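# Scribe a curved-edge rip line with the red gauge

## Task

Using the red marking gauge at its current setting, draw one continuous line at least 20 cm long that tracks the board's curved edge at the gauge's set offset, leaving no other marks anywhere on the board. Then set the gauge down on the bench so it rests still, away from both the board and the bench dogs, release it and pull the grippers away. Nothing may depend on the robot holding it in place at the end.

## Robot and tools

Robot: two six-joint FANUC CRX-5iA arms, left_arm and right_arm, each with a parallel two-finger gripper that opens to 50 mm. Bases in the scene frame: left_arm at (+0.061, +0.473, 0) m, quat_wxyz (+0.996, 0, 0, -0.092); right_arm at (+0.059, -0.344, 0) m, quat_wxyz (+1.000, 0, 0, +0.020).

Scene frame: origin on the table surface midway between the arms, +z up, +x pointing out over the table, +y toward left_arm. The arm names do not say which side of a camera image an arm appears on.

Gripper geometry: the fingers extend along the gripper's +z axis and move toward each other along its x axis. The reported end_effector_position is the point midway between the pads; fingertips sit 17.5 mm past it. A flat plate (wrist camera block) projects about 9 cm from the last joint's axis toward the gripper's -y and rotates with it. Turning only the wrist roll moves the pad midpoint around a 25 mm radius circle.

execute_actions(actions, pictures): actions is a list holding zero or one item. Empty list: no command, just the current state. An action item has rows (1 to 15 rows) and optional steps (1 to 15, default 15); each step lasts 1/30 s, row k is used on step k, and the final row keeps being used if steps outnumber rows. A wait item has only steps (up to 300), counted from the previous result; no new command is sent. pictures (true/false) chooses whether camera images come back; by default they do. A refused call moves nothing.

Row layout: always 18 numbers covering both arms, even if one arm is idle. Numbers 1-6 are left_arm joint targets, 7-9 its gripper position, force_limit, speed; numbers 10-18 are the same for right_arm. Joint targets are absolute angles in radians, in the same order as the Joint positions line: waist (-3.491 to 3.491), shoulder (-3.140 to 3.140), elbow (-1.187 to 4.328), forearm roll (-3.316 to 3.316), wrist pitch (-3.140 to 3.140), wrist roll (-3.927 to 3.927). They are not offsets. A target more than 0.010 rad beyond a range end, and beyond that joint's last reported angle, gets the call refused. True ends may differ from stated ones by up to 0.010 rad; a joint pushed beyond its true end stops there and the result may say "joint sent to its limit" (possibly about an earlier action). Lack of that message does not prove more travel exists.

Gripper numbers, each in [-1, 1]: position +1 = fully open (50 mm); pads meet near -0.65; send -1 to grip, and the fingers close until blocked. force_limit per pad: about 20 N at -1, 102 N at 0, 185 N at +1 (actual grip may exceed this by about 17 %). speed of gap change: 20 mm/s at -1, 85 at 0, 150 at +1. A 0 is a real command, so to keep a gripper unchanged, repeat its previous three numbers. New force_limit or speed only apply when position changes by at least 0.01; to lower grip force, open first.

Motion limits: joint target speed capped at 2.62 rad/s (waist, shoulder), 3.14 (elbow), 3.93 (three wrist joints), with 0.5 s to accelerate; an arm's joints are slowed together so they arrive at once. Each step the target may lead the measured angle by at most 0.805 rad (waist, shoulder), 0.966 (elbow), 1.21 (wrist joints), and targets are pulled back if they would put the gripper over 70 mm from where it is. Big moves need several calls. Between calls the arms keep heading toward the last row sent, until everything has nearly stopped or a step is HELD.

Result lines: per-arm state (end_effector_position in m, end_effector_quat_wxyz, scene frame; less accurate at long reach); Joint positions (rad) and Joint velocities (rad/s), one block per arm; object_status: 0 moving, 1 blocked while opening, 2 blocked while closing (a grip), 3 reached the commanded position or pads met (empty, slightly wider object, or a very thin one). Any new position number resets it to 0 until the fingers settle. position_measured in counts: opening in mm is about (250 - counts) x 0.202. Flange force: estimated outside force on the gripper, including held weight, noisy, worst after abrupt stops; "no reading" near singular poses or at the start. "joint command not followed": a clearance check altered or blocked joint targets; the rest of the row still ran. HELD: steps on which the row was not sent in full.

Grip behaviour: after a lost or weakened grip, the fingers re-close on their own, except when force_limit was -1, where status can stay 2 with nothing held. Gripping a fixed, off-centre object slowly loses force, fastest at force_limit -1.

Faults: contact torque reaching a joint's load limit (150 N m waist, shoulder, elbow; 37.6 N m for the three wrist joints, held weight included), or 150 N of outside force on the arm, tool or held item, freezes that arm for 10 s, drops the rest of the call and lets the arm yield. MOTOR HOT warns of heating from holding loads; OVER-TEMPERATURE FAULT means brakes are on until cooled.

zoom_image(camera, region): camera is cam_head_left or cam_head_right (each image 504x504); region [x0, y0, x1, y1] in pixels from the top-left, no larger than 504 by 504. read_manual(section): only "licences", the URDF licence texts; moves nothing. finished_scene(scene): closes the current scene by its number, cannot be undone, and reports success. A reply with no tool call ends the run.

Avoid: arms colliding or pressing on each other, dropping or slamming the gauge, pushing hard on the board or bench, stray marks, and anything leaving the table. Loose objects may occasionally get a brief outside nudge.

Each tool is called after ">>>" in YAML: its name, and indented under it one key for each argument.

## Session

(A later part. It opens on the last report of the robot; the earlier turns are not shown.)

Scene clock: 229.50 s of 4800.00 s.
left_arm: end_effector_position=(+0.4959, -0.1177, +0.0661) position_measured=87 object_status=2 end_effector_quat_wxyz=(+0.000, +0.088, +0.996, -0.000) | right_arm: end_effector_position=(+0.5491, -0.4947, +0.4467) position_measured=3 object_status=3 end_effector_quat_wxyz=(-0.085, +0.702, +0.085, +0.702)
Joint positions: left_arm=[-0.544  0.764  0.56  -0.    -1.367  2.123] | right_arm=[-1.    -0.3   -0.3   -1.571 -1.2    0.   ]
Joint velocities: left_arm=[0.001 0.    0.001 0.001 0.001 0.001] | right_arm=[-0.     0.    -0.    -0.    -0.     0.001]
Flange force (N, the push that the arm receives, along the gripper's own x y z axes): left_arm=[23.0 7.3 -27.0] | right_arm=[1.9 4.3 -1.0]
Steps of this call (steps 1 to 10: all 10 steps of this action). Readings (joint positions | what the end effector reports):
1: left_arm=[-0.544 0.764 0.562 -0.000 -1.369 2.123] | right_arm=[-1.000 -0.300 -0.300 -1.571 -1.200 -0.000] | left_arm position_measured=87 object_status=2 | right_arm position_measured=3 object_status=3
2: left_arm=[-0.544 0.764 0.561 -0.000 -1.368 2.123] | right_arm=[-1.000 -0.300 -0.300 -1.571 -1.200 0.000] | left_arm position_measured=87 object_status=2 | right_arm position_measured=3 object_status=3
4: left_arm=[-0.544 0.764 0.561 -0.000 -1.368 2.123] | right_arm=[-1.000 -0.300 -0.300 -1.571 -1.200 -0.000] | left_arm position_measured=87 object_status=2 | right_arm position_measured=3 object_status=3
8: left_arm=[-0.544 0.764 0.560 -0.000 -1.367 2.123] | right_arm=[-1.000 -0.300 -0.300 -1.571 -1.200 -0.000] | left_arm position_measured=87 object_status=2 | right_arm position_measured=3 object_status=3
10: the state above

>>> execute_actions:
  actions:
    - {"rows":[[-0.5202,0.7221,0.4916,0,-1.3403,2.1376,-0.98,0.1,-0.6,-1.0,-0.3,-0.3,-1.5708,-1.2,0,1,0,-0.3]],"steps":12}
  pictures: false

>>> execute_actions:
  actions:
    - {"rows":[[-0.4959,0.6813,0.4248,0,-1.3143,2.1514,-0.98,0.1,-0.6,-1.0,-0.3,-0.3,-1.5708,-1.2,0,1,0,-0.3]],"steps":12}
  pictures: false

Scene clock: 258.23 s of 4800.00 s.
left_arm: end_effector_position=(+0.4988, -0.0973, +0.0663) position_measured=87 object_status=2 end_effector_quat_wxyz=(-0.000, +0.069, +0.998, +0.000) | right_arm: end_effector_position=(+0.5491, -0.4947, +0.4467) position_measured=3 object_status=3 end_effector_quat_wxyz=(-0.085, +0.702, +0.085, +0.702)
Joint positions: left_arm=[-0.52   0.722  0.492  0.    -1.34   2.138] | right_arm=[-1.    -0.3   -0.3   -1.571 -1.2   -0.   ]
Joint velocities: left_arm=[ 0.003 -0.004 -0.005 -0.002  0.002  0.   ] | right_arm=[-0.    -0.001 -0.    -0.    -0.     0.   ]
Flange force (N, the push that the arm receives, along the gripper's own x y z axes): left_arm=[24.3 -9.8 -11.6] | right_arm=[1.8 2.8 -1.2]
Steps of this call (steps 1 to 15: the robot went on to your last target; steps 16 to 90: nothing new was sent; then 25.33 s passed at rest; steps 91 to 102: all 12 steps of this action). Readings (joint positions | what the end effector reports):
91: left_arm=[-0.544 0.764 0.560 0.000 -1.367 2.123] | right_arm=[-1.000 -0.300 -0.300 -1.571 -1.200 -0.000] | left_arm position_measured=87 object_status=2 | right_arm position_measured=3 object_status=3
92: left_arm=[-0.543 0.761 0.554 0.000 -1.364 2.124] | right_arm=[-1.000 -0.300 -0.300 -1.571 -1.200 -0.000] | left_arm position_measured=87 object_status=2 | right_arm position_measured=3 object_status=3
94: left_arm=[-0.532 0.743 0.525 0.001 -1.353 2.130] | right_arm=[-1.000 -0.300 -0.300 -1.571 -1.200 0.000] | left_arm position_measured=87 object_status=2 | right_arm position_measured=3 object_status=3
98: left_arm=[-0.521 0.724 0.494 0.000 -1.341 2.137] | right_arm=[-1.000 -0.300 -0.300 -1.571 -1.200 -0.000] | left_arm position_measured=87 object_status=2 | right_arm position_measured=3 object_status=3
102: the state above

Scene clock: 258.63 s of 4800.00 s.
left_arm: end_effector_position=(+0.5009, -0.0768, +0.0664) position_measured=87 object_status=2 end_effector_quat_wxyz=(+0.000, +0.050, +0.999, -0.000) | right_arm: end_effector_position=(+0.5491, -0.4947, +0.4467) position_measured=3 object_status=3 end_effector_quat_wxyz=(-0.085, +0.702, +0.085, +0.702)
Joint positions: left_arm=[-0.496  0.681  0.425  0.    -1.314  2.151] | right_arm=[-1.    -0.3   -0.3   -1.571 -1.2   -0.   ]
Joint velocities: left_arm=[ 0.004 -0.002 -0.004  0.001  0.002 -0.   ] | right_arm=[-0.001  0.    -0.    -0.    -0.001 -0.001]
Flange force (N, the push that the arm receives, along the gripper's own x y z axes): left_arm=[28.2 -11.5 -12.5] | right_arm=[1.9 3.6 -2.5]
Steps of this call (steps 1 to 12: all 12 steps of this action). Readings (joint positions | what the end effector reports):
1: left_arm=[-0.520 0.722 0.491 0.000 -1.340 2.138] | right_arm=[-1.000 -0.300 -0.300 -1.571 -1.200 0.000] | left_arm position_measured=87 object_status=2 | right_arm position_measured=3 object_status=3
2: left_arm=[-0.518 0.718 0.485 0.000 -1.338 2.139] | right_arm=[-1.000 -0.300 -0.300 -1.571 -1.200 0.000] | left_arm position_measured=87 object_status=2 | right_arm position_measured=3 object_status=3
4: left_arm=[-0.508 0.701 0.457 0.000 -1.327 2.145] | right_arm=[-1.000 -0.300 -0.300 -1.571 -1.200 -0.000] | left_arm position_measured=87 object_status=2 | right_arm position_measured=3 object_status=3
8: left_arm=[-0.497 0.683 0.427 0.000 -1.315 2.151] | right_arm=[-1.000 -0.300 -0.300 -1.571 -1.200 -0.000] | left_arm position_measured=87 object_status=2 | right_arm position_measured=3 object_status=3
12: the state above

Back off 0.7 mm in x.

>>> execute_actions:
  actions:
    - {"rows":[[-0.472,0.6401,0.3584,0,-1.2891,2.1654,-0.98,0.1,-0.6,-1.0,-0.3,-0.3,-1.5708,-1.2,0,1,0,-0.3]],"steps":12}
  pictures: false

>>> execute_actions:
  actions:
    - {"rows":[[-0.447,0.6006,0.2959,0,-1.2661,2.1782,-0.98,0.1,-0.6,-1.0,-0.3,-0.3,-1.5708,-1.2,0,1,0,-0.3]],"steps":12}

>>> zoom_image:
  camera: "cam_head_right"
  region: [205,160,335,250]

Scene clock: 267.23 s of 4800.00 s.
left_arm: end_effector_position=(+0.5015, -0.0562, +0.0663) position_measured=87 object_status=2 end_effector_quat_wxyz=(+0.000, +0.031, +1.000, +0.000) | right_arm: end_effector_position=(+0.5491, -0.4947, +0.4467) position_measured=3 object_status=3 end_effector_quat_wxyz=(-0.085, +0.702, +0.085, +0.702)
Joint positions: left_arm=[-0.472  0.64   0.359 -0.    -1.289  2.165] | right_arm=[-1.    -0.3   -0.3   -1.571 -1.2    0.   ]
Joint velocities: left_arm=[-0.002 -0.002 -0.004 -0.     0.001 -0.001] | right_arm=[-0.     0.     0.    -0.    -0.    -0.001]
Flange force (N, the push that the arm receives, along the gripper's own x y z axes): left_arm=[9.9 -11.9 -10.4] | right_arm=[2.1 2.2 -1.0]
Steps of this call (steps 1 to 15: the robot went on to your last target; steps 16 to 90: nothing new was sent; then 5.20 s passed at rest; steps 91 to 102: all 12 steps of this action). Readings (joint positions | what the end effector reports):
91: left_arm=[-0.496 0.681 0.424 -0.000 -1.314 2.152] | right_arm=[-1.000 -0.300 -0.300 -1.571 -1.200 0.000] | left_arm position_measured=87 object_status=2 | right_arm position_measured=3 object_status=3
92: left_arm=[-0.494 0.677 0.418 -0.000 -1.312 2.153] | right_arm=[-1.000 -0.300 -0.300 -1.571 -1.200 0.000] | left_arm position_measured=87 object_status=2 | right_arm position_measured=3 object_status=3
94: left_arm=[-0.483 0.660 0.390 -0.000 -1.301 2.159] | right_arm=[-1.000 -0.300 -0.300 -1.571 -1.200 -0.000] | left_arm position_measured=87 object_status=2 | right_arm position_measured=3 object_status=3
98: left_arm=[-0.473 0.641 0.361 -0.000 -1.290 2.165] | right_arm=[-1.000 -0.300 -0.300 -1.571 -1.200 -0.000] | left_arm position_measured=87 object_status=2 | right_arm position_measured=3 object_status=3
102: the state above

Scene clock: 267.63 s of 4800.00 s.
left_arm: end_effector_position=(+0.5019, -0.0356, +0.0662) position_measured=87 object_status=2 end_effector_quat_wxyz=(+0.000, +0.012, +1.000, -0.000) | right_arm: end_effector_position=(+0.5491, -0.4947, +0.4467) position_measured=3 object_status=3 end_effector_quat_wxyz=(-0.085, +0.702, +0.085, +0.702)
Joint positions: left_arm=[-0.447  0.601  0.296 -0.    -1.266  2.178] | right_arm=[-1.    -0.3   -0.3   -1.571 -1.2   -0.   ]
Joint velocities: left_arm=[ 0.002 -0.003 -0.004 -0.     0.001  0.001] | right_arm=[-0.     0.    -0.    -0.    -0.    -0.001]
Flange force (N, the push that the arm receives, along the gripper's own x y z axes): left_arm=[11.8 -9.6 -9.2] | right_arm=[0.8 3.5 -0.9]
Steps of this call (steps 1 to 12: all 12 steps of this action). Readings (joint positions | what the end effector reports):
1: left_arm=[-0.472 0.640 0.358 -0.000 -1.289 2.166] | right_arm=[-1.000 -0.300 -0.300 -1.571 -1.200 -0.000] | left_arm position_measured=87 object_status=2 | right_arm position_measured=3 object_status=3
2: left_arm=[-0.470 0.636 0.352 -0.000 -1.287 2.167] | right_arm=[-1.000 -0.300 -0.300 -1.571 -1.200 -0.000] | left_arm position_measured=87 object_status=2 | right_arm position_measured=3 object_status=3
4: left_arm=[-0.458 0.619 0.324 -0.000 -1.277 2.172] | right_arm=[-1.000 -0.300 -0.300 -1.571 -1.200 -0.000] | left_arm position_measured=87 object_status=2 | right_arm position_measured=3 object_status=3
8: left_arm=[-0.448 0.602 0.298 -0.000 -1.267 2.178] | right_arm=[-1.000 -0.300 -0.300 -1.571 -1.200 -0.000] | left_arm position_measured=87 object_status=2 | right_arm position_measured=3 object_status=3
12: the state above

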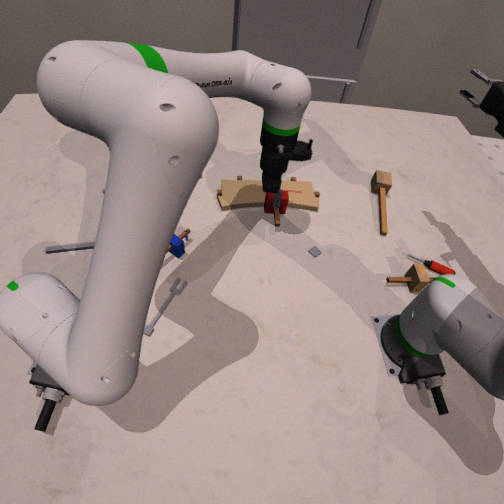

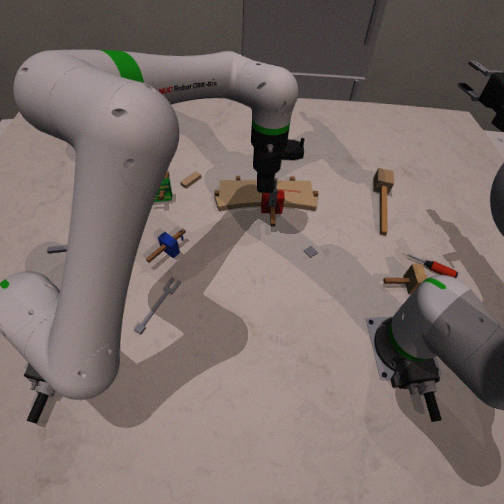

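Region (205, 160, 335, 250) of cam_head_right's 504x504 image, scaled by 3.877, with more detail than that image has; it fills the top 349 rows of this view, and the rest is white.

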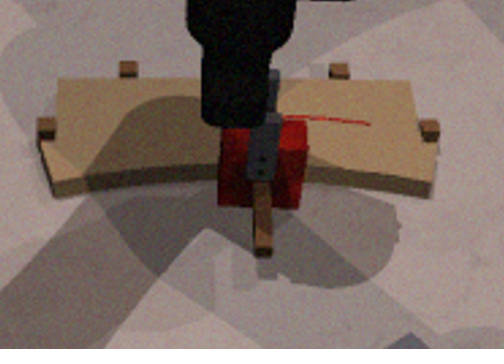

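>>> execute_actions:
  actions:
    - {"rows":[[-0.4214,0.5621,0.2355,0,-1.2442,2.1902,-0.98,0.1,-0.6,-1.0,-0.3,-0.3,-1.5708,-1.2,0,1,0,-0.3]],"steps":12}
  pictures: false

>>> execute_actions:
  actions:
    - {"rows":[[-0.3955,0.5233,0.1762,0,-1.2237,2.2019,-0.98,0.1,-0.6,-1.0,-0.3,-0.3,-1.5708,-1.2,0,1,0,-0.3]],"steps":12}
  pictures: false

Scene clock: 281.73 s of 4800.00 s.
left_arm: end_effector_position=(+0.5018, -0.0151, +0.0660) position_measured=87 object_status=2 end_effector_quat_wxyz=(-0.000, -0.007, +1.000, -0.000) | right_arm: end_effector_position=(+0.5491, -0.4947, +0.4467) position_measured=3 object_status=3 end_effector_quat_wxyz=(-0.085, +0.702, +0.085, +0.702)
Joint positions: left_arm=[-0.422  0.562  0.236  0.    -1.244  2.19 ] | right_arm=[-1.    -0.3   -0.3   -1.571 -1.2    0.   ]
Joint velocities: left_arm=[ 0.003 -0.003 -0.004 -0.001  0.001  0.   ] | right_arm=[ 0.    -0.     0.     0.001 -0.    -0.002]
Flange force (N, the push that the arm receives, along the gripper's own x y z axes): left_arm=[24.9 -11.7 -10.3] | right_arm=[1.3 2.9 -0.3]
Steps of this call (steps 1 to 15: the robot went on to your last target; steps 16 to 90: nothing new was sent; then 10.70 s passed at rest; steps 91 to 102: all 12 steps of this action). Readings (joint positions | what the end effector reports):
91: left_arm=[-0.447 0.600 0.295 0.000 -1.266 2.178] | right_arm=[-1.000 -0.300 -0.300 -1.571 -1.200 -0.000] | left_arm position_measured=87 object_status=2 | right_arm position_measured=3 object_status=3
92: left_arm=[-0.444 0.597 0.289 0.000 -1.264 2.179] | right_arm=[-1.000 -0.300 -0.300 -1.571 -1.200 0.000] | left_arm position_measured=87 object_status=2 | right_arm position_measured=3 object_status=3
94: left_arm=[-0.433 0.579 0.262 0.000 -1.254 2.185] | right_arm=[-1.000 -0.300 -0.300 -1.571 -1.200 -0.000] | left_arm position_measured=87 object_status=2 | right_arm position_measured=3 object_status=3
98: left_arm=[-0.422 0.563 0.237 0.000 -1.245 2.190] | right_arm=[-1.000 -0.300 -0.300 -1.571 -1.200 -0.000] | left_arm position_measured=87 object_status=2 | right_arm position_measured=3 object_status=3
102: the state above

Scene clock: 282.13 s of 4800.00 s.
left_arm: end_effector_position=(+0.5008, +0.0056, +0.0659) position_measured=87 object_status=2 end_effector_quat_wxyz=(-0.000, -0.026, +1.000, -0.000) | right_arm: end_effector_position=(+0.5491, -0.4947, +0.4467) position_measured=3 object_status=3 end_effector_quat_wxyz=(-0.085, +0.702, +0.085, +0.702)
Joint positions: left_arm=[-0.396  0.523  0.176  0.    -1.224  2.202] | right_arm=[-1.    -0.3   -0.3   -1.571 -1.2    0.   ]
Joint velocities: left_arm=[ 0.001 -0.001 -0.003 -0.001  0.001 -0.   ] | right_arm=[ 0.     0.    -0.    -0.    -0.001  0.001]
Flange force (N, the push that the arm receives, along the gripper's own x y z axes): left_arm=[32.1 -13.5 -15.4] | right_arm=[2.1 4.2 0.2]
Steps of this call (steps 1 to 12: all 12 steps of this action). Readings (joint positions | what the end effector reports):
1: left_arm=[-0.421 0.562 0.235 0.000 -1.244 2.190] | right_arm=[-1.000 -0.300 -0.300 -1.571 -1.200 0.000] | left_arm position_measured=87 object_status=2 | right_arm position_measured=3 object_status=3
2: left_arm=[-0.419 0.558 0.229 0.000 -1.242 2.191] | right_arm=[-1.000 -0.300 -0.300 -1.571 -1.200 0.000] | left_arm position_measured=87 object_status=2 | right_arm position_measured=3 object_status=3
4: left_arm=[-0.407 0.540 0.202 0.000 -1.233 2.197] | right_arm=[-1.000 -0.300 -0.300 -1.571 -1.200 -0.000] | left_arm position_measured=87 object_status=2 | right_arm position_measured=3 object_status=3
8: left_arm=[-0.396 0.524 0.178 0.000 -1.224 2.202] | right_arm=[-1.000 -0.300 -0.300 -1.571 -1.200 -0.000] | left_arm position_measured=87 object_status=2 | right_arm position_measured=3 object_status=3
12: the state above

>>> execute_actions:
  actions:
    - {"rows":[[-0.3693,0.4836,0.117,0,-1.2042,2.2135,-0.98,0.1,-0.6,-1.0,-0.3,-0.3,-1.5708,-1.2,0,1,0,-0.3]],"steps":12}
  pictures: false

>>> execute_actions:
  actions:
    - {"rows":[[-0.3421,0.4443,0.0595,0,-1.186,2.2242,-0.98,0.1,-0.6,-1.0,-0.3,-0.3,-1.5708,-1.2,0,1,0,-0.3]],"steps":12}
  pictures: false

Scene clock: 288.17 s of 4800.00 s.
left_arm: end_effector_position=(+0.4986, +0.0264, +0.0658) position_measured=87 object_status=2 end_effector_quat_wxyz=(+0.000, -0.044, +0.999, +0.000) | right_arm: end_effector_position=(+0.5491, -0.4947, +0.4467) position_measured=3 object_status=3 end_effector_quat_wxyz=(-0.085, +0.702, +0.085, +0.702)
Joint positions: left_arm=[-0.369  0.484  0.117 -0.    -1.204  2.213] | right_arm=[-1.    -0.3   -0.3   -1.571 -1.2   -0.   ]
Joint velocities: left_arm=[ 0.    -0.001 -0.003 -0.     0.001  0.001] | right_arm=[ 0.     0.    -0.001  0.001 -0.     0.001]
Flange force (N, the push that the arm receives, along the gripper's own x y z axes): left_arm=[24.6 -14.4 -12.8] | right_arm=[1.9 4.2 -1.1]
Steps of this call (steps 1 to 15: the robot went on to your last target; steps 16 to 90: nothing new was sent; then 2.63 s passed at rest; steps 91 to 102: all 12 steps of this action). Readings (joint positions | what the end effector reports):
91: left_arm=[-0.395 0.523 0.175 -0.000 -1.223 2.202] | right_arm=[-1.000 -0.300 -0.300 -1.571 -1.200 -0.000] | left_arm position_measured=87 object_status=2 | right_arm position_measured=3 object_status=3
92: left_arm=[-0.393 0.519 0.170 -0.000 -1.221 2.203] | right_arm=[-1.000 -0.300 -0.300 -1.571 -1.200 -0.000] | left_arm position_measured=87 object_status=2 | right_arm position_measured=3 object_status=3
94: left_arm=[-0.381 0.501 0.143 -0.000 -1.213 2.208] | right_arm=[-1.000 -0.300 -0.300 -1.571 -1.200 -0.000] | left_arm position_measured=87 object_status=2 | right_arm position_measured=3 object_status=3
98: left_arm=[-0.370 0.485 0.119 -0.000 -1.205 2.213] | right_arm=[-1.000 -0.300 -0.300 -1.571 -1.200 0.000] | left_arm position_measured=87 object_status=2 | right_arm position_measured=3 object_status=3
102: the state above

Scene clock: 288.57 s of 4800.00 s.
left_arm: end_effector_position=(+0.4959, +0.0472, +0.0658) position_measured=87 object_status=2 end_effector_quat_wxyz=(+0.000, -0.063, +0.998, +0.000) | right_arm: end_effector_position=(+0.5491, -0.4947, +0.4467) position_measured=3 object_status=3 end_effector_quat_wxyz=(-0.085, +0.702, +0.085, +0.702)
Joint positions: left_arm=[-0.342  0.444  0.06  -0.    -1.186  2.224] | right_arm=[-1.    -0.3   -0.3   -1.571 -1.2   -0.   ]
Joint velocities: left_arm=[ 0.001 -0.001 -0.003  0.     0.001  0.001] | right_arm=[ 0.     0.001  0.     0.    -0.     0.001]
Flange force (N, the push that the arm receives, along the gripper's own x y z axes): left_arm=[20.8 -21.9 -15.7] | right_arm=[1.0 3.7 -1.7]
Steps of this call (steps 1 to 12: all 12 steps of this action). Readings (joint positions | what the end effector reports):
1: left_arm=[-0.369 0.483 0.116 -0.000 -1.204 2.214] | right_arm=[-1.000 -0.300 -0.300 -1.571 -1.200 0.000] | left_arm position_measured=87 object_status=2 | right_arm position_measured=3 object_status=3
2: left_arm=[-0.366 0.479 0.111 -0.000 -1.202 2.215] | right_arm=[-1.000 -0.300 -0.300 -1.571 -1.200 -0.000] | left_arm position_measured=87 object_status=2 | right_arm position_measured=3 object_status=3
4: left_arm=[-0.354 0.461 0.084 -0.000 -1.194 2.220] | right_arm=[-1.000 -0.300 -0.300 -1.571 -1.200 -0.000] | left_arm position_measured=87 object_status=2 | right_arm position_measured=3 object_status=3
8: left_arm=[-0.343 0.445 0.061 -0.000 -1.187 2.224] | right_arm=[-1.000 -0.300 -0.300 -1.571 -1.200 -0.000] | left_arm position_measured=87 object_status=2 | right_arm position_measured=3 object_status=3
12: the state above

>>> execute_actions:
  actions:
    - {"rows":[[-0.3144,0.4044,0.0025,0,-1.1689,2.2446,-0.98,0.1,-0.6,-1.0,-0.3,-0.3,-1.5708,-1.2,0,1,0,-0.3]],"steps":12}
  pictures: false

>>> execute_actions:
  actions:
    - {"rows":[[-0.2855,0.3641,-0.054,0,-1.1527,2.2563,-0.98,0.1,-0.6,-1.0,-0.3,-0.3,-1.5708,-1.2,0,1,0,-0.3]],"steps":12}

>>> zoom_image:
  camera: "cam_head_right"
  region: [205,160,335,250]

Scene clock: 297.57 s of 4800.00 s.
left_arm: end_effector_position=(+0.4925, +0.0679, +0.0657) position_measured=87 object_status=2 end_effector_quat_wxyz=(-0.000, -0.087, +0.996, -0.000) | right_arm: end_effector_position=(+0.5491, -0.4947, +0.4467) position_measured=3 object_status=3 end_effector_quat_wxyz=(-0.085, +0.702, +0.085, +0.702)
Joint positions: left_arm=[-0.315  0.405  0.003  0.    -1.169  2.245] | right_arm=[-1.    -0.3   -0.3   -1.571 -1.2   -0.   ]
Joint velocities: left_arm=[ 0.003 -0.001 -0.004 -0.001  0.001  0.003] | right_arm=[-0.     0.001 -0.001 -0.001  0.    -0.   ]
Flange force (N, the push that the arm receives, along the gripper's own x y z axes): left_arm=[20.7 -13.1 -14.4] | right_arm=[0.5 3.9 -0.4]
Steps of this call (steps 1 to 15: the robot went on to your last target; steps 16 to 90: nothing new was sent; then 5.60 s passed at rest; steps 91 to 102: all 12 steps of this action). Readings (joint positions | what the end effector reports):
91: left_arm=[-0.342 0.444 0.059 0.000 -1.186 2.224] | right_arm=[-1.000 -0.300 -0.300 -1.571 -1.200 0.000] | left_arm position_measured=87 object_status=2 | right_arm position_measured=3 object_status=3
92: left_arm=[-0.339 0.440 0.053 0.000 -1.184 2.227] | right_arm=[-1.000 -0.300 -0.300 -1.571 -1.200 0.000] | left_arm position_measured=87 object_status=2 | right_arm position_measured=3 object_status=3
94: left_arm=[-0.326 0.422 0.027 0.000 -1.176 2.236] | right_arm=[-1.000 -0.300 -0.300 -1.571 -1.200 -0.000] | left_arm position_measured=87 object_status=2 | right_arm position_measured=3 object_status=3
98: left_arm=[-0.315 0.406 0.004 0.000 -1.169 2.244] | right_arm=[-1.000 -0.300 -0.300 -1.571 -1.200 0.000] | left_arm position_measured=87 object_status=2 | right_arm position_measured=3 object_status=3
102: the state above

Scene clock: 297.97 s of 4800.00 s.
left_arm: end_effector_position=(+0.4881, +0.0888, +0.0656) position_measured=87 object_status=2 end_effector_quat_wxyz=(+0.000, -0.108, +0.994, -0.000) | right_arm: end_effector_position=(+0.5491, -0.4947, +0.4467) position_measured=3 object_status=3 end_effector_quat_wxyz=(-0.085, +0.702, +0.085, +0.702)
Joint positions: left_arm=[-0.286  0.364 -0.054  0.    -1.153  2.256] | right_arm=[-1.    -0.3   -0.3   -1.571 -1.2    0.   ]
Joint velocities: left_arm=[ 0.001 -0.004 -0.004 -0.     0.001 -0.003] | right_arm=[ 0.     0.    -0.001 -0.001  0.001  0.002]
Flange force (N, the push that the arm receives, along the gripper's own x y z axes): left_arm=[19.2 -19.5 -17.1] | right_arm=[1.1 3.0 -1.4]
Steps of this call (steps 1 to 12: all 12 steps of this action). Readings (joint positions | what the end effector reports):
1: left_arm=[-0.314 0.404 0.002 0.000 -1.169 2.245] | right_arm=[-1.000 -0.300 -0.300 -1.571 -1.200 -0.000] | left_arm position_measured=87 object_status=2 | right_arm position_measured=3 object_status=3
2: left_arm=[-0.311 0.400 -0.004 0.000 -1.167 2.246] | right_arm=[-1.000 -0.300 -0.300 -1.571 -1.200 -0.000] | left_arm position_measured=87 object_status=2 | right_arm position_measured=3 object_status=3
4: left_arm=[-0.298 0.381 -0.030 0.000 -1.160 2.251] | right_arm=[-1.000 -0.300 -0.300 -1.571 -1.200 -0.000] | left_arm position_measured=87 object_status=2 | right_arm position_measured=3 object_status=3
8: left_arm=[-0.286 0.365 -0.052 0.000 -1.153 2.256] | right_arm=[-1.000 -0.300 -0.300 -1.571 -1.200 -0.000] | left_arm position_measured=87 object_status=2 | right_arm position_measured=3 object_status=3
12: the state above

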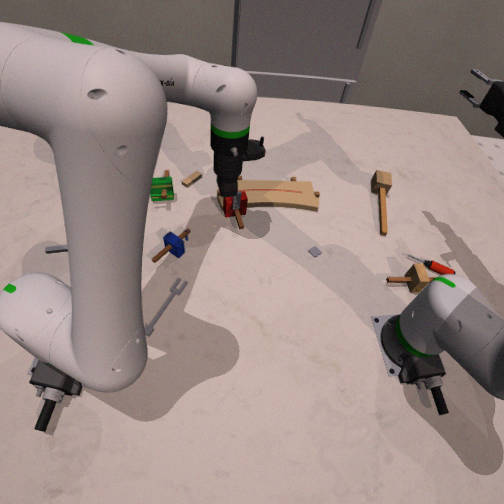

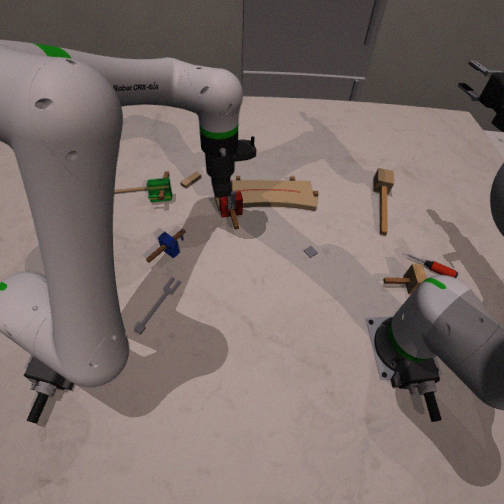

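Region (205, 160, 335, 250) of cam_head_right's 504x504 image, scaled by 3.877, with more detail than that image has; it fills the top 349 rows of this view, and the rest is white.

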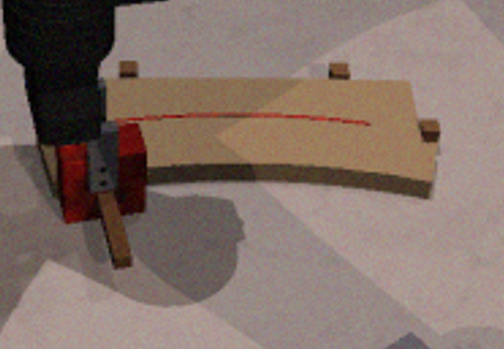

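Lift, then place as before.

>>> execute_actions:
  actions:
    - {"rows":[[-0.286,0.3515,-0.0397,0,-1.1796,2.2563,-0.98,0.1,-0.6,-1.0,-0.3,-0.3,-1.5708,-1.2,0,1,0,-0.3]],"steps":10}
  pictures: false

>>> execute_actions:
  actions:
    - {"rows":[[-0.6,0.2839,-0.1268,0,-1.1601,2.4,-0.98,0.1,-0.6,-1.0,-0.3,-0.3,-1.5708,-1.2,0,1,0,-0.3]]}
  pictures: false

>>> execute_actions:
  actions:
    - {"steps":12}
  pictures: false

>>> execute_actions:
  actions:
    - {"rows":[[-0.6,0.3,-0.1464,0,-1.1244,2.4,-0.98,0.1,-0.6,-1.0,-0.3,-0.3,-1.5708,-1.2,0,1,0,-0.3]],"steps":12}
  pictures: false

>>> execute_actions:
  actions:
    - {"rows":[[-0.6,0.301,-0.1476,0,-1.1222,2.4,-0.98,0.1,-0.6,-1.0,-0.3,-0.3,-1.5708,-1.2,0,1,0,-0.3]],"steps":8}
  pictures: false

Scene clock: 310.60 s of 4800.00 s.
left_arm: end_effector_position=(+0.4878, +0.0889, +0.0778) position_measured=87 object_status=2 end_effector_quat_wxyz=(+0.000, -0.108, +0.994, +0.000) | right_arm: end_effector_position=(+0.5491, -0.4947, +0.4467) position_measured=3 object_status=3 end_effector_quat_wxyz=(-0.085, +0.702, +0.085, +0.702)
Joint positions: left_arm=[-0.286  0.352 -0.04  -0.    -1.179  2.256] | right_arm=[-1.    -0.3   -0.3   -1.571 -1.2    0.   ]
Joint velocities: left_arm=[-0.003 -0.003  0.002  0.001 -0.005  0.001] | right_arm=[ 0.    -0.    -0.     0.     0.002 -0.   ]
Flange force (N, the push that the arm receives, along the gripper's own x y z axes): left_arm=[10.9 2.3 3.6] | right_arm=[1.9 2.9 -1.3]
Steps of this call (steps 1 to 15: the robot went on to your last target; steps 16 to 90: nothing new was sent; then 9.30 s passed at rest; steps 91 to 100: all 10 steps of this action). Readings (joint positions | what the end effector reports):
91: left_arm=[-0.286 0.364 -0.054 -0.000 -1.153 2.256] | right_arm=[-1.000 -0.300 -0.300 -1.571 -1.200 0.000] | left_arm position_measured=87 object_status=2 | right_arm position_measured=3 object_status=3
92: left_arm=[-0.285 0.361 -0.051 -0.001 -1.160 2.256] | right_arm=[-1.000 -0.300 -0.300 -1.571 -1.200 -0.000] | left_arm position_measured=87 object_status=2 | right_arm position_measured=3 object_status=3
94: left_arm=[-0.285 0.355 -0.044 -0.001 -1.173 2.256] | right_arm=[-1.000 -0.300 -0.300 -1.571 -1.200 -0.000] | left_arm position_measured=87 object_status=2 | right_arm position_measured=3 object_status=3
98: left_arm=[-0.286 0.352 -0.040 -0.000 -1.179 2.256] | right_arm=[-1.000 -0.300 -0.300 -1.571 -1.200 -0.000] | left_arm position_measured=87 object_status=2 | right_arm position_measured=3 object_status=3
100: the state above

Scene clock: 311.10 s of 4800.00 s.
left_arm: end_effector_position=(+0.3493, +0.0041, +0.0789) position_measured=87 object_status=2 end_effector_quat_wxyz=(-0.000, -0.032, +0.999, -0.000) | right_arm: end_effector_position=(+0.5491, -0.4947, +0.4467) position_measured=3 object_status=3 end_effector_quat_wxyz=(-0.085, +0.702, +0.085, +0.702)
Joint positions: left_arm=[-0.565  0.291 -0.117  0.    -1.162  2.384] | right_arm=[-1.    -0.3   -0.3   -1.571 -1.2   -0.   ]
Joint velocities: left_arm=[-0.485 -0.107 -0.132  0.     0.028  0.221] | right_arm=[ 0.    -0.001 -0.     0.     0.     0.   ]
Flange force (N, the push that the arm receives, along the gripper's own x y z axes): left_arm=[12.3 -4.2 1.8] | right_arm=[1.4 3.4 -0.9]
Steps of this call (steps 1 to 15: all 15 steps of this action). Readings (joint positions | what the end effector reports):
1: left_arm=[-0.286 0.351 -0.040 -0.000 -1.179 2.256] | right_arm=[-1.000 -0.300 -0.300 -1.571 -1.200 0.000] | left_arm position_measured=87 object_status=2 | right_arm position_measured=3 object_status=3
2: left_arm=[-0.291 0.350 -0.042 -0.000 -1.179 2.259] | right_arm=[-1.000 -0.300 -0.300 -1.571 -1.200 0.000] | left_arm position_measured=87 object_status=2 | right_arm position_measured=3 object_status=3
4: left_arm=[-0.318 0.345 -0.050 -0.000 -1.176 2.271] | right_arm=[-1.000 -0.300 -0.300 -1.571 -1.200 0.000] | left_arm position_measured=87 object_status=2 | right_arm position_measured=3 object_status=3
8: left_arm=[-0.412 0.324 -0.075 0.000 -1.171 2.314] | right_arm=[-1.000 -0.300 -0.300 -1.571 -1.200 -0.000] | left_arm position_measured=87 object_status=2 | right_arm position_measured=3 object_status=3
15: the state above

Scene clock: 311.50 s of 4800.00 s.
left_arm: end_effector_position=(+0.3308, -0.0033, +0.0789) position_measured=87 object_status=2 end_effector_quat_wxyz=(-0.000, -0.023, +1.000, -0.000) | right_arm: end_effector_position=(+0.5491, -0.4947, +0.4467) position_measured=3 object_status=3 end_effector_quat_wxyz=(-0.085, +0.702, +0.085, +0.702)
Joint positions: left_arm=[-0.6    0.284 -0.127  0.    -1.16   2.4  ] | right_arm=[-1.    -0.3   -0.3   -1.571 -1.2   -0.   ]
Joint velocities: left_arm=[-0.001 -0.     0.     0.    -0.    -0.   ] | right_arm=[ 0. -0.  0. -0. -0.  0.]
Flange force (N, the push that the arm receives, along the gripper's own x y z axes): left_arm=[2.2 2.6 2.7] | right_arm=[2.1 3.1 -0.3]
Steps of this call (steps 1 to 12: the robot went on to your last target). Readings (joint positions | what the end effector reports):
1: left_arm=[-0.579 0.288 -0.121 0.000 -1.161 2.390] | right_arm=[-1.000 -0.300 -0.300 -1.571 -1.200 -0.000] | left_arm position_measured=87 object_status=2 | right_arm position_measured=3 object_status=3
2: left_arm=[-0.590 0.286 -0.124 0.000 -1.161 2.395] | right_arm=[-1.000 -0.300 -0.300 -1.571 -1.200 -0.000] | left_arm position_measured=87 object_status=2 | right_arm position_measured=3 object_status=3
4: left_arm=[-0.598 0.284 -0.126 0.000 -1.160 2.399] | right_arm=[-1.000 -0.300 -0.300 -1.571 -1.200 -0.000] | left_arm position_measured=87 object_status=2 | right_arm position_measured=3 object_status=3
8: left_arm=[-0.600 0.284 -0.127 0.000 -1.160 2.400] | right_arm=[-1.000 -0.300 -0.300 -1.571 -1.200 -0.000] | left_arm position_measured=87 object_status=2 | right_arm position_measured=3 object_status=3
12: the state above

Scene clock: 311.90 s of 4800.00 s.
left_arm: end_effector_position=(+0.3307, -0.0033, +0.0632) position_measured=87 object_status=2 end_effector_quat_wxyz=(+0.000, -0.023, +1.000, -0.000) | right_arm: end_effector_position=(+0.5491, -0.4947, +0.4467) position_measured=3 object_status=3 end_effector_quat_wxyz=(-0.085, +0.702, +0.085, +0.702)
Joint positions: left_arm=[-0.6    0.3   -0.146  0.    -1.125  2.4  ] | right_arm=[-1.    -0.3   -0.3   -1.571 -1.2    0.   ]
Joint velocities: left_arm=[ 0.001 -0.001 -0.002  0.     0.002 -0.001] | right_arm=[-0.     0.    -0.001 -0.001  0.    -0.001]
Flange force (N, the push that the arm receives, along the gripper's own x y z axes): left_arm=[-0.5 -2.6 0.1] | right_arm=[1.4 4.0 -0.7]
Steps of this call (steps 1 to 12: all 12 steps of this action). Readings (joint positions | what the end effector reports):
1: left_arm=[-0.600 0.284 -0.127 0.000 -1.159 2.400] | right_arm=[-1.000 -0.300 -0.300 -1.571 -1.200 0.000] | left_arm position_measured=87 object_status=2 | right_arm position_measured=3 object_status=3
2: left_arm=[-0.600 0.287 -0.131 0.000 -1.152 2.400] | right_arm=[-1.000 -0.300 -0.300 -1.571 -1.200 -0.000] | left_arm position_measured=87 object_status=2 | right_arm position_measured=3 object_status=3
4: left_arm=[-0.600 0.295 -0.141 0.000 -1.134 2.400] | right_arm=[-1.000 -0.300 -0.300 -1.571 -1.200 -0.000] | left_arm position_measured=87 object_status=2 | right_arm position_measured=3 object_status=3
8: left_arm=[-0.600 0.299 -0.146 0.000 -1.125 2.400] | right_arm=[-1.000 -0.300 -0.300 -1.571 -1.200 -0.000] | left_arm position_measured=87 object_status=2 | right_arm position_measured=3 object_status=3
12: the state above

Scene clock: 312.17 s of 4800.00 s.
left_arm: end_effector_position=(+0.3307, -0.0033, +0.0621) position_measured=87 object_status=2 end_effector_quat_wxyz=(-0.000, -0.022, +1.000, -0.000) | right_arm: end_effector_position=(+0.5491, -0.4947, +0.4467) position_measured=3 object_status=3 end_effector_quat_wxyz=(-0.085, +0.702, +0.085, +0.702)
Joint positions: left_arm=[-0.6    0.301 -0.148  0.    -1.122  2.4  ] | right_arm=[-1.    -0.3   -0.3   -1.571 -1.2   -0.   ]
Joint velocities: left_arm=[ 0.001 -0.001 -0.001  0.     0.001  0.001] | right_arm=[ 0.    -0.    -0.     0.    -0.001  0.001]
Flange force (N, the push that the arm receives, along the gripper's own x y z axes): left_arm=[1.8 2.3 1.6] | right_arm=[1.6 4.4 0.0]
Steps of this call (steps 1 to 8: all 8 steps of this action). Readings (joint positions | what the end effector reports):
1: left_arm=[-0.600 0.300 -0.146 0.000 -1.124 2.400] | right_arm=[-1.000 -0.300 -0.300 -1.571 -1.200 -0.000] | left_arm position_measured=87 object_status=2 | right_arm position_measured=3 object_status=3
2: left_arm=[-0.600 0.300 -0.147 0.000 -1.124 2.400] | right_arm=[-1.000 -0.300 -0.300 -1.571 -1.200 0.000] | left_arm position_measured=87 object_status=2 | right_arm position_measured=3 object_status=3
4: left_arm=[-0.600 0.301 -0.147 0.000 -1.123 2.400] | right_arm=[-1.000 -0.300 -0.300 -1.571 -1.200 0.000] | left_arm position_measured=87 object_status=2 | right_arm position_measured=3 object_status=3
8: the state above

>>> execute_actions:
  actions:
    - {"rows":[[-0.6,0.302,-0.1488,0,-1.12,2.4,-0.98,0.1,-0.6,-1.0,-0.3,-0.3,-1.5708,-1.2,0,1,0,-0.3]],"steps":8}
  pictures: false

>>> execute_actions:
  actions:
    - {"rows":[[-0.6,0.302,-0.1488,0,-1.12,2.4,1,0,-0.3,-1.0,-0.3,-0.3,-1.5708,-1.2,0,1,0,-0.3]]}
  pictures: false

>>> execute_actions:
  actions:
    - {"rows":[[-0.6,0.23,-0.03,0,-1.31,2.4,1,0,-0.3,-1.0,-0.3,-0.3,-1.5708,-1.2,0,1,0,-0.3]]}
  pictures: false

>>> execute_actions:
  actions:
    - {"rows":[[0.2,0.05,0.1,0,-1.62,2.4,1,0,-0.3,-1.0,-0.3,-0.3,-1.5708,-1.2,0,1,0,-0.3]]}
  pictures: false

>>> execute_actions:
  actions:
    - {"steps":35}

>>> zoom_image:
  camera: "cam_head_right"
  region: [195,160,335,290]

Scene clock: 326.33 s of 4800.00 s.
left_arm: end_effector_position=(+0.3307, -0.0033, +0.0612) position_measured=87 object_status=2 end_effector_quat_wxyz=(+0.000, -0.022, +1.000, -0.000) | right_arm: end_effector_position=(+0.5491, -0.4947, +0.4467) position_measured=3 object_status=3 end_effector_quat_wxyz=(-0.085, +0.702, +0.085, +0.702)
Joint positions: left_arm=[-0.6    0.302 -0.149 -0.    -1.12   2.4  ] | right_arm=[-1.    -0.3   -0.3   -1.571 -1.2   -0.   ]
Joint velocities: left_arm=[ 0.    -0.    -0.001  0.     0.001  0.   ] | right_arm=[-0.    -0.     0.    -0.    -0.    -0.001]
Flange force (N, the push that the arm receives, along the gripper's own x y z axes): left_arm=[2.1 2.5 -9.8] | right_arm=[2.0 3.8 1.1]
Steps of this call (steps 1 to 15: the robot went on to your last target; steps 16 to 90: nothing new was sent; then 10.90 s passed at rest; steps 91 to 98: all 8 steps of this action). Readings (joint positions | what the end effector reports):
91: left_arm=[-0.600 0.301 -0.148 -0.000 -1.122 2.400] | right_arm=[-1.000 -0.300 -0.300 -1.571 -1.200 -0.000] | left_arm position_measured=87 object_status=2 | right_arm position_measured=3 object_status=3
92: left_arm=[-0.600 0.301 -0.148 -0.000 -1.121 2.400] | right_arm=[-1.000 -0.300 -0.300 -1.571 -1.200 -0.000] | left_arm position_measured=87 object_status=2 | right_arm position_measured=3 object_status=3
94: left_arm=[-0.600 0.302 -0.148 -0.000 -1.121 2.400] | right_arm=[-1.000 -0.300 -0.300 -1.571 -1.200 -0.000] | left_arm position_measured=87 object_status=2 | right_arm position_measured=3 object_status=3
98: the state above

Scene clock: 326.83 s of 4800.00 s.
left_arm: end_effector_position=(+0.3306, -0.0032, +0.0610) position_measured=3 object_status=3 end_effector_quat_wxyz=(-0.000, -0.022, +1.000, +0.000) | right_arm: end_effector_position=(+0.5491, -0.4947, +0.4467) position_measured=3 object_status=3 end_effector_quat_wxyz=(-0.085, +0.702, +0.085, +0.702)
Joint positions: left_arm=[-0.6    0.302 -0.149 -0.    -1.12   2.4  ] | right_arm=[-1.    -0.3   -0.3   -1.571 -1.2    0.   ]
Joint velocities: left_arm=[ 0.002  0.001  0.001 -0.001 -0.    -0.001] | right_arm=[ 0.001  0.     0.    -0.    -0.001  0.   ]
Flange force (N, the push that the arm receives, along the gripper's own x y z axes): left_arm=[3.1 3.9 0.8] | right_arm=[1.6 3.5 -1.2]
Steps of this call (steps 1 to 15: all 15 steps of this action). Readings (joint positions | what the end effector reports):
1: left_arm=[-0.600 0.302 -0.149 -0.000 -1.120 2.400] | right_arm=[-1.000 -0.300 -0.300 -1.571 -1.200 0.000] | left_arm position_measured=79 object_status=0 | right_arm position_measured=3 object_status=3
2: left_arm=[-0.600 0.302 -0.149 -0.000 -1.120 2.400] | right_arm=[-1.000 -0.300 -0.300 -1.571 -1.200 -0.000] | left_arm position_measured=68 object_status=0 | right_arm position_measured=3 object_status=3
4: left_arm=[-0.600 0.302 -0.149 -0.000 -1.120 2.400] | right_arm=[-1.000 -0.300 -0.300 -1.571 -1.200 -0.000] | left_arm position_measured=46 object_status=0 | right_arm position_measured=3 object_status=3
8: left_arm=[-0.600 0.302 -0.149 -0.000 -1.120 2.400] | right_arm=[-1.000 -0.300 -0.300 -1.571 -1.200 0.000] | left_arm position_measured=5 object_status=0 | right_arm position_measured=3 object_status=3
15: the state above

Scene clock: 327.33 s of 4800.00 s.
left_arm: end_effector_position=(+0.3308, -0.0034, +0.1454) position_measured=3 object_status=3 end_effector_quat_wxyz=(+0.000, -0.022, +1.000, -0.000) | right_arm: end_effector_position=(+0.5491, -0.4947, +0.4467) position_measured=3 object_status=3 end_effector_quat_wxyz=(-0.085, +0.702, +0.085, +0.702)
Joint positions: left_arm=[-0.6   0.23 -0.03 -0.   -1.31  2.4 ] | right_arm=[-1.    -0.3   -0.3   -1.571 -1.2   -0.   ]
Joint velocities: left_arm=[-0.    -0.003  0.004 -0.    -0.005 -0.001] | right_arm=[-0.  0.  0. -0.  0. -0.]
Flange force (N, the push that the arm receives, along the gripper's own x y z axes): left_arm=[3.3 4.5 2.6] | right_arm=[1.5 3.9 -0.8]
Steps of this call (steps 1 to 15: all 15 steps of this action). Readings (joint positions | what the end effector reports):
1: left_arm=[-0.600 0.302 -0.149 -0.000 -1.120 2.400] | right_arm=[-1.000 -0.300 -0.300 -1.571 -1.200 -0.000] | left_arm position_measured=3 object_status=3 | right_arm position_measured=3 object_status=3
2: left_arm=[-0.600 0.300 -0.145 -0.000 -1.127 2.400] | right_arm=[-1.000 -0.300 -0.300 -1.571 -1.200 0.000] | left_arm position_measured=3 object_status=3 | right_arm position_measured=3 object_status=3
4: left_arm=[-0.600 0.286 -0.121 -0.000 -1.165 2.400] | right_arm=[-1.000 -0.300 -0.300 -1.571 -1.200 0.000] | left_arm position_measured=3 object_status=3 | right_arm position_measured=3 object_status=3
8: left_arm=[-0.600 0.241 -0.049 -0.000 -1.279 2.400] | right_arm=[-1.000 -0.300 -0.300 -1.571 -1.200 0.000] | left_arm position_measured=3 object_status=3 | right_arm position_measured=3 object_status=3
15: the state above

Scene clock: 327.83 s of 4800.00 s.
left_arm: end_effector_position=(+0.4424, +0.1028, +0.1988) position_measured=3 object_status=3 end_effector_quat_wxyz=(+0.000, -0.168, +0.986, -0.000) | right_arm: end_effector_position=(+0.5491, -0.4947, +0.4467) position_measured=3 object_status=3 end_effector_quat_wxyz=(-0.085, +0.702, +0.085, +0.702)
Joint positions: left_arm=[-0.307  0.164  0.018 -0.    -1.424  2.4  ] | right_arm=[-1.    -0.3   -0.3   -1.571 -1.2    0.   ]
Joint velocities: left_arm=[ 0.704 -0.157  0.114 -0.    -0.27  -0.001] | right_arm=[ 0.     0.    -0.     0.001  0.001  0.   ]
Flange force (N, the push that the arm receives, along the gripper's own x y z axes): left_arm=[-0.2 -1.3 -0.9] | right_arm=[1.5 3.8 -0.6]
Steps of this call (steps 1 to 15: all 15 steps of this action). Readings (joint positions | what the end effector reports):
1: left_arm=[-0.600 0.230 -0.030 -0.000 -1.310 2.400] | right_arm=[-1.000 -0.300 -0.300 -1.571 -1.200 0.000] | left_arm position_measured=3 object_status=3 | right_arm position_measured=3 object_status=3
2: left_arm=[-0.595 0.229 -0.029 -0.000 -1.312 2.400] | right_arm=[-1.000 -0.300 -0.300 -1.571 -1.200 0.000] | left_arm position_measured=3 object_status=3 | right_arm position_measured=3 object_status=3
4: left_arm=[-0.569 0.223 -0.025 -0.000 -1.323 2.400] | right_arm=[-1.000 -0.300 -0.300 -1.571 -1.200 -0.000] | left_arm position_measured=3 object_status=3 | right_arm position_measured=3 object_status=3
8: left_arm=[-0.472 0.201 -0.009 -0.000 -1.360 2.400] | right_arm=[-1.000 -0.300 -0.300 -1.571 -1.200 -0.000] | left_arm position_measured=3 object_status=3 | right_arm position_measured=3 object_status=3
15: the state above

Scene clock: 329.00 s of 4800.00 s.
left_arm: end_effector_position=(+0.5319, +0.3337, +0.2880) position_measured=3 object_status=3 end_effector_quat_wxyz=(+0.000, -0.410, +0.912, -0.000) | right_arm: end_effector_position=(+0.5491, -0.4947, +0.4467) position_measured=3 object_status=3 end_effector_quat_wxyz=(-0.085, +0.702, +0.085, +0.702)
Joint positions: left_arm=[ 0.2   0.05  0.1   0.   -1.62  2.4 ] | right_arm=[-1.    -0.3   -0.3   -1.571 -1.2   -0.   ]
Joint velocities: left_arm=[ 0.001 -0.    -0.     0.001 -0.     0.   ] | right_arm=[ 0.     0.    -0.     0.    -0.001 -0.001]
Flange force (N, the push that the arm receives, along the gripper's own x y z axes): left_arm=[3.0 1.2 3.1] | right_arm=[1.2 4.7 -1.1]
Steps of this call (steps 1 to 35: the robot went on to your last target). Readings (joint positions | what the end effector reports):
1: left_arm=[-0.283 0.159 0.022 -0.000 -1.433 2.400] | right_arm=[-1.000 -0.300 -0.300 -1.571 -1.200 0.000] | left_arm position_measured=3 object_status=3 | right_arm position_measured=3 object_status=3
2: left_arm=[-0.259 0.153 0.025 -0.000 -1.442 2.400] | right_arm=[-1.000 -0.300 -0.300 -1.571 -1.200 -0.000] | left_arm position_measured=3 object_status=3 | right_arm position_measured=3 object_status=3
4: left_arm=[-0.211 0.143 0.033 -0.000 -1.461 2.400] | right_arm=[-1.000 -0.300 -0.300 -1.571 -1.200 0.000] | left_arm position_measured=3 object_status=3 | right_arm position_measured=3 object_status=3
8: left_arm=[-0.114 0.121 0.049 -0.000 -1.498 2.400] | right_arm=[-1.000 -0.300 -0.300 -1.571 -1.200 -0.000] | left_arm position_measured=3 object_status=3 | right_arm position_measured=3 object_status=3
35: the state above

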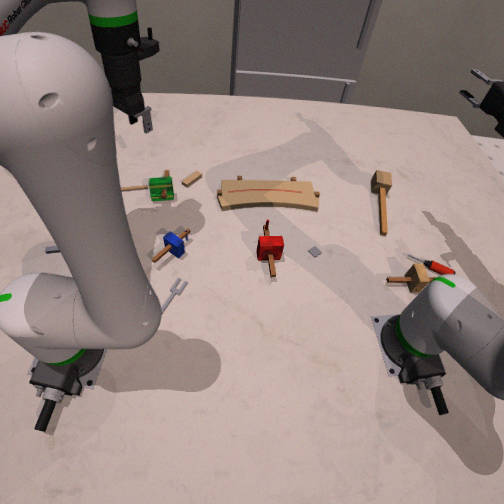

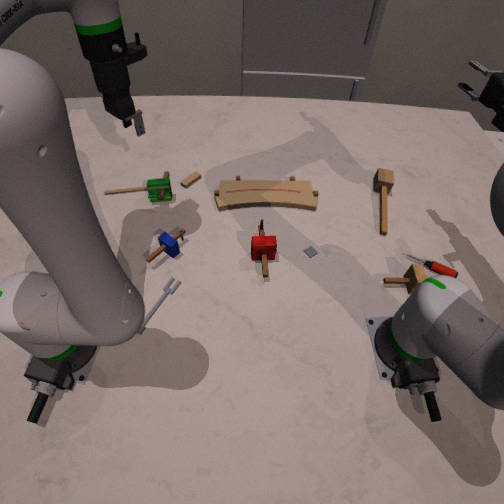

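Region (195, 160, 335, 290) of cam_head_right's 504x504 image, scaled by 3.600, with more detail than that image has; it fills the top 468 rows of this view, and the rest is white.

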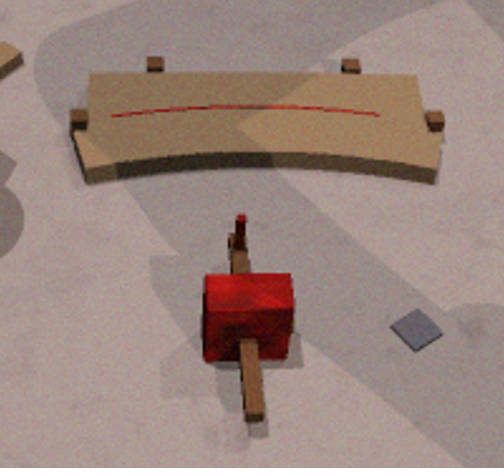

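>>> finished_scene:
  scene: 2

The scene is finished: the task was done.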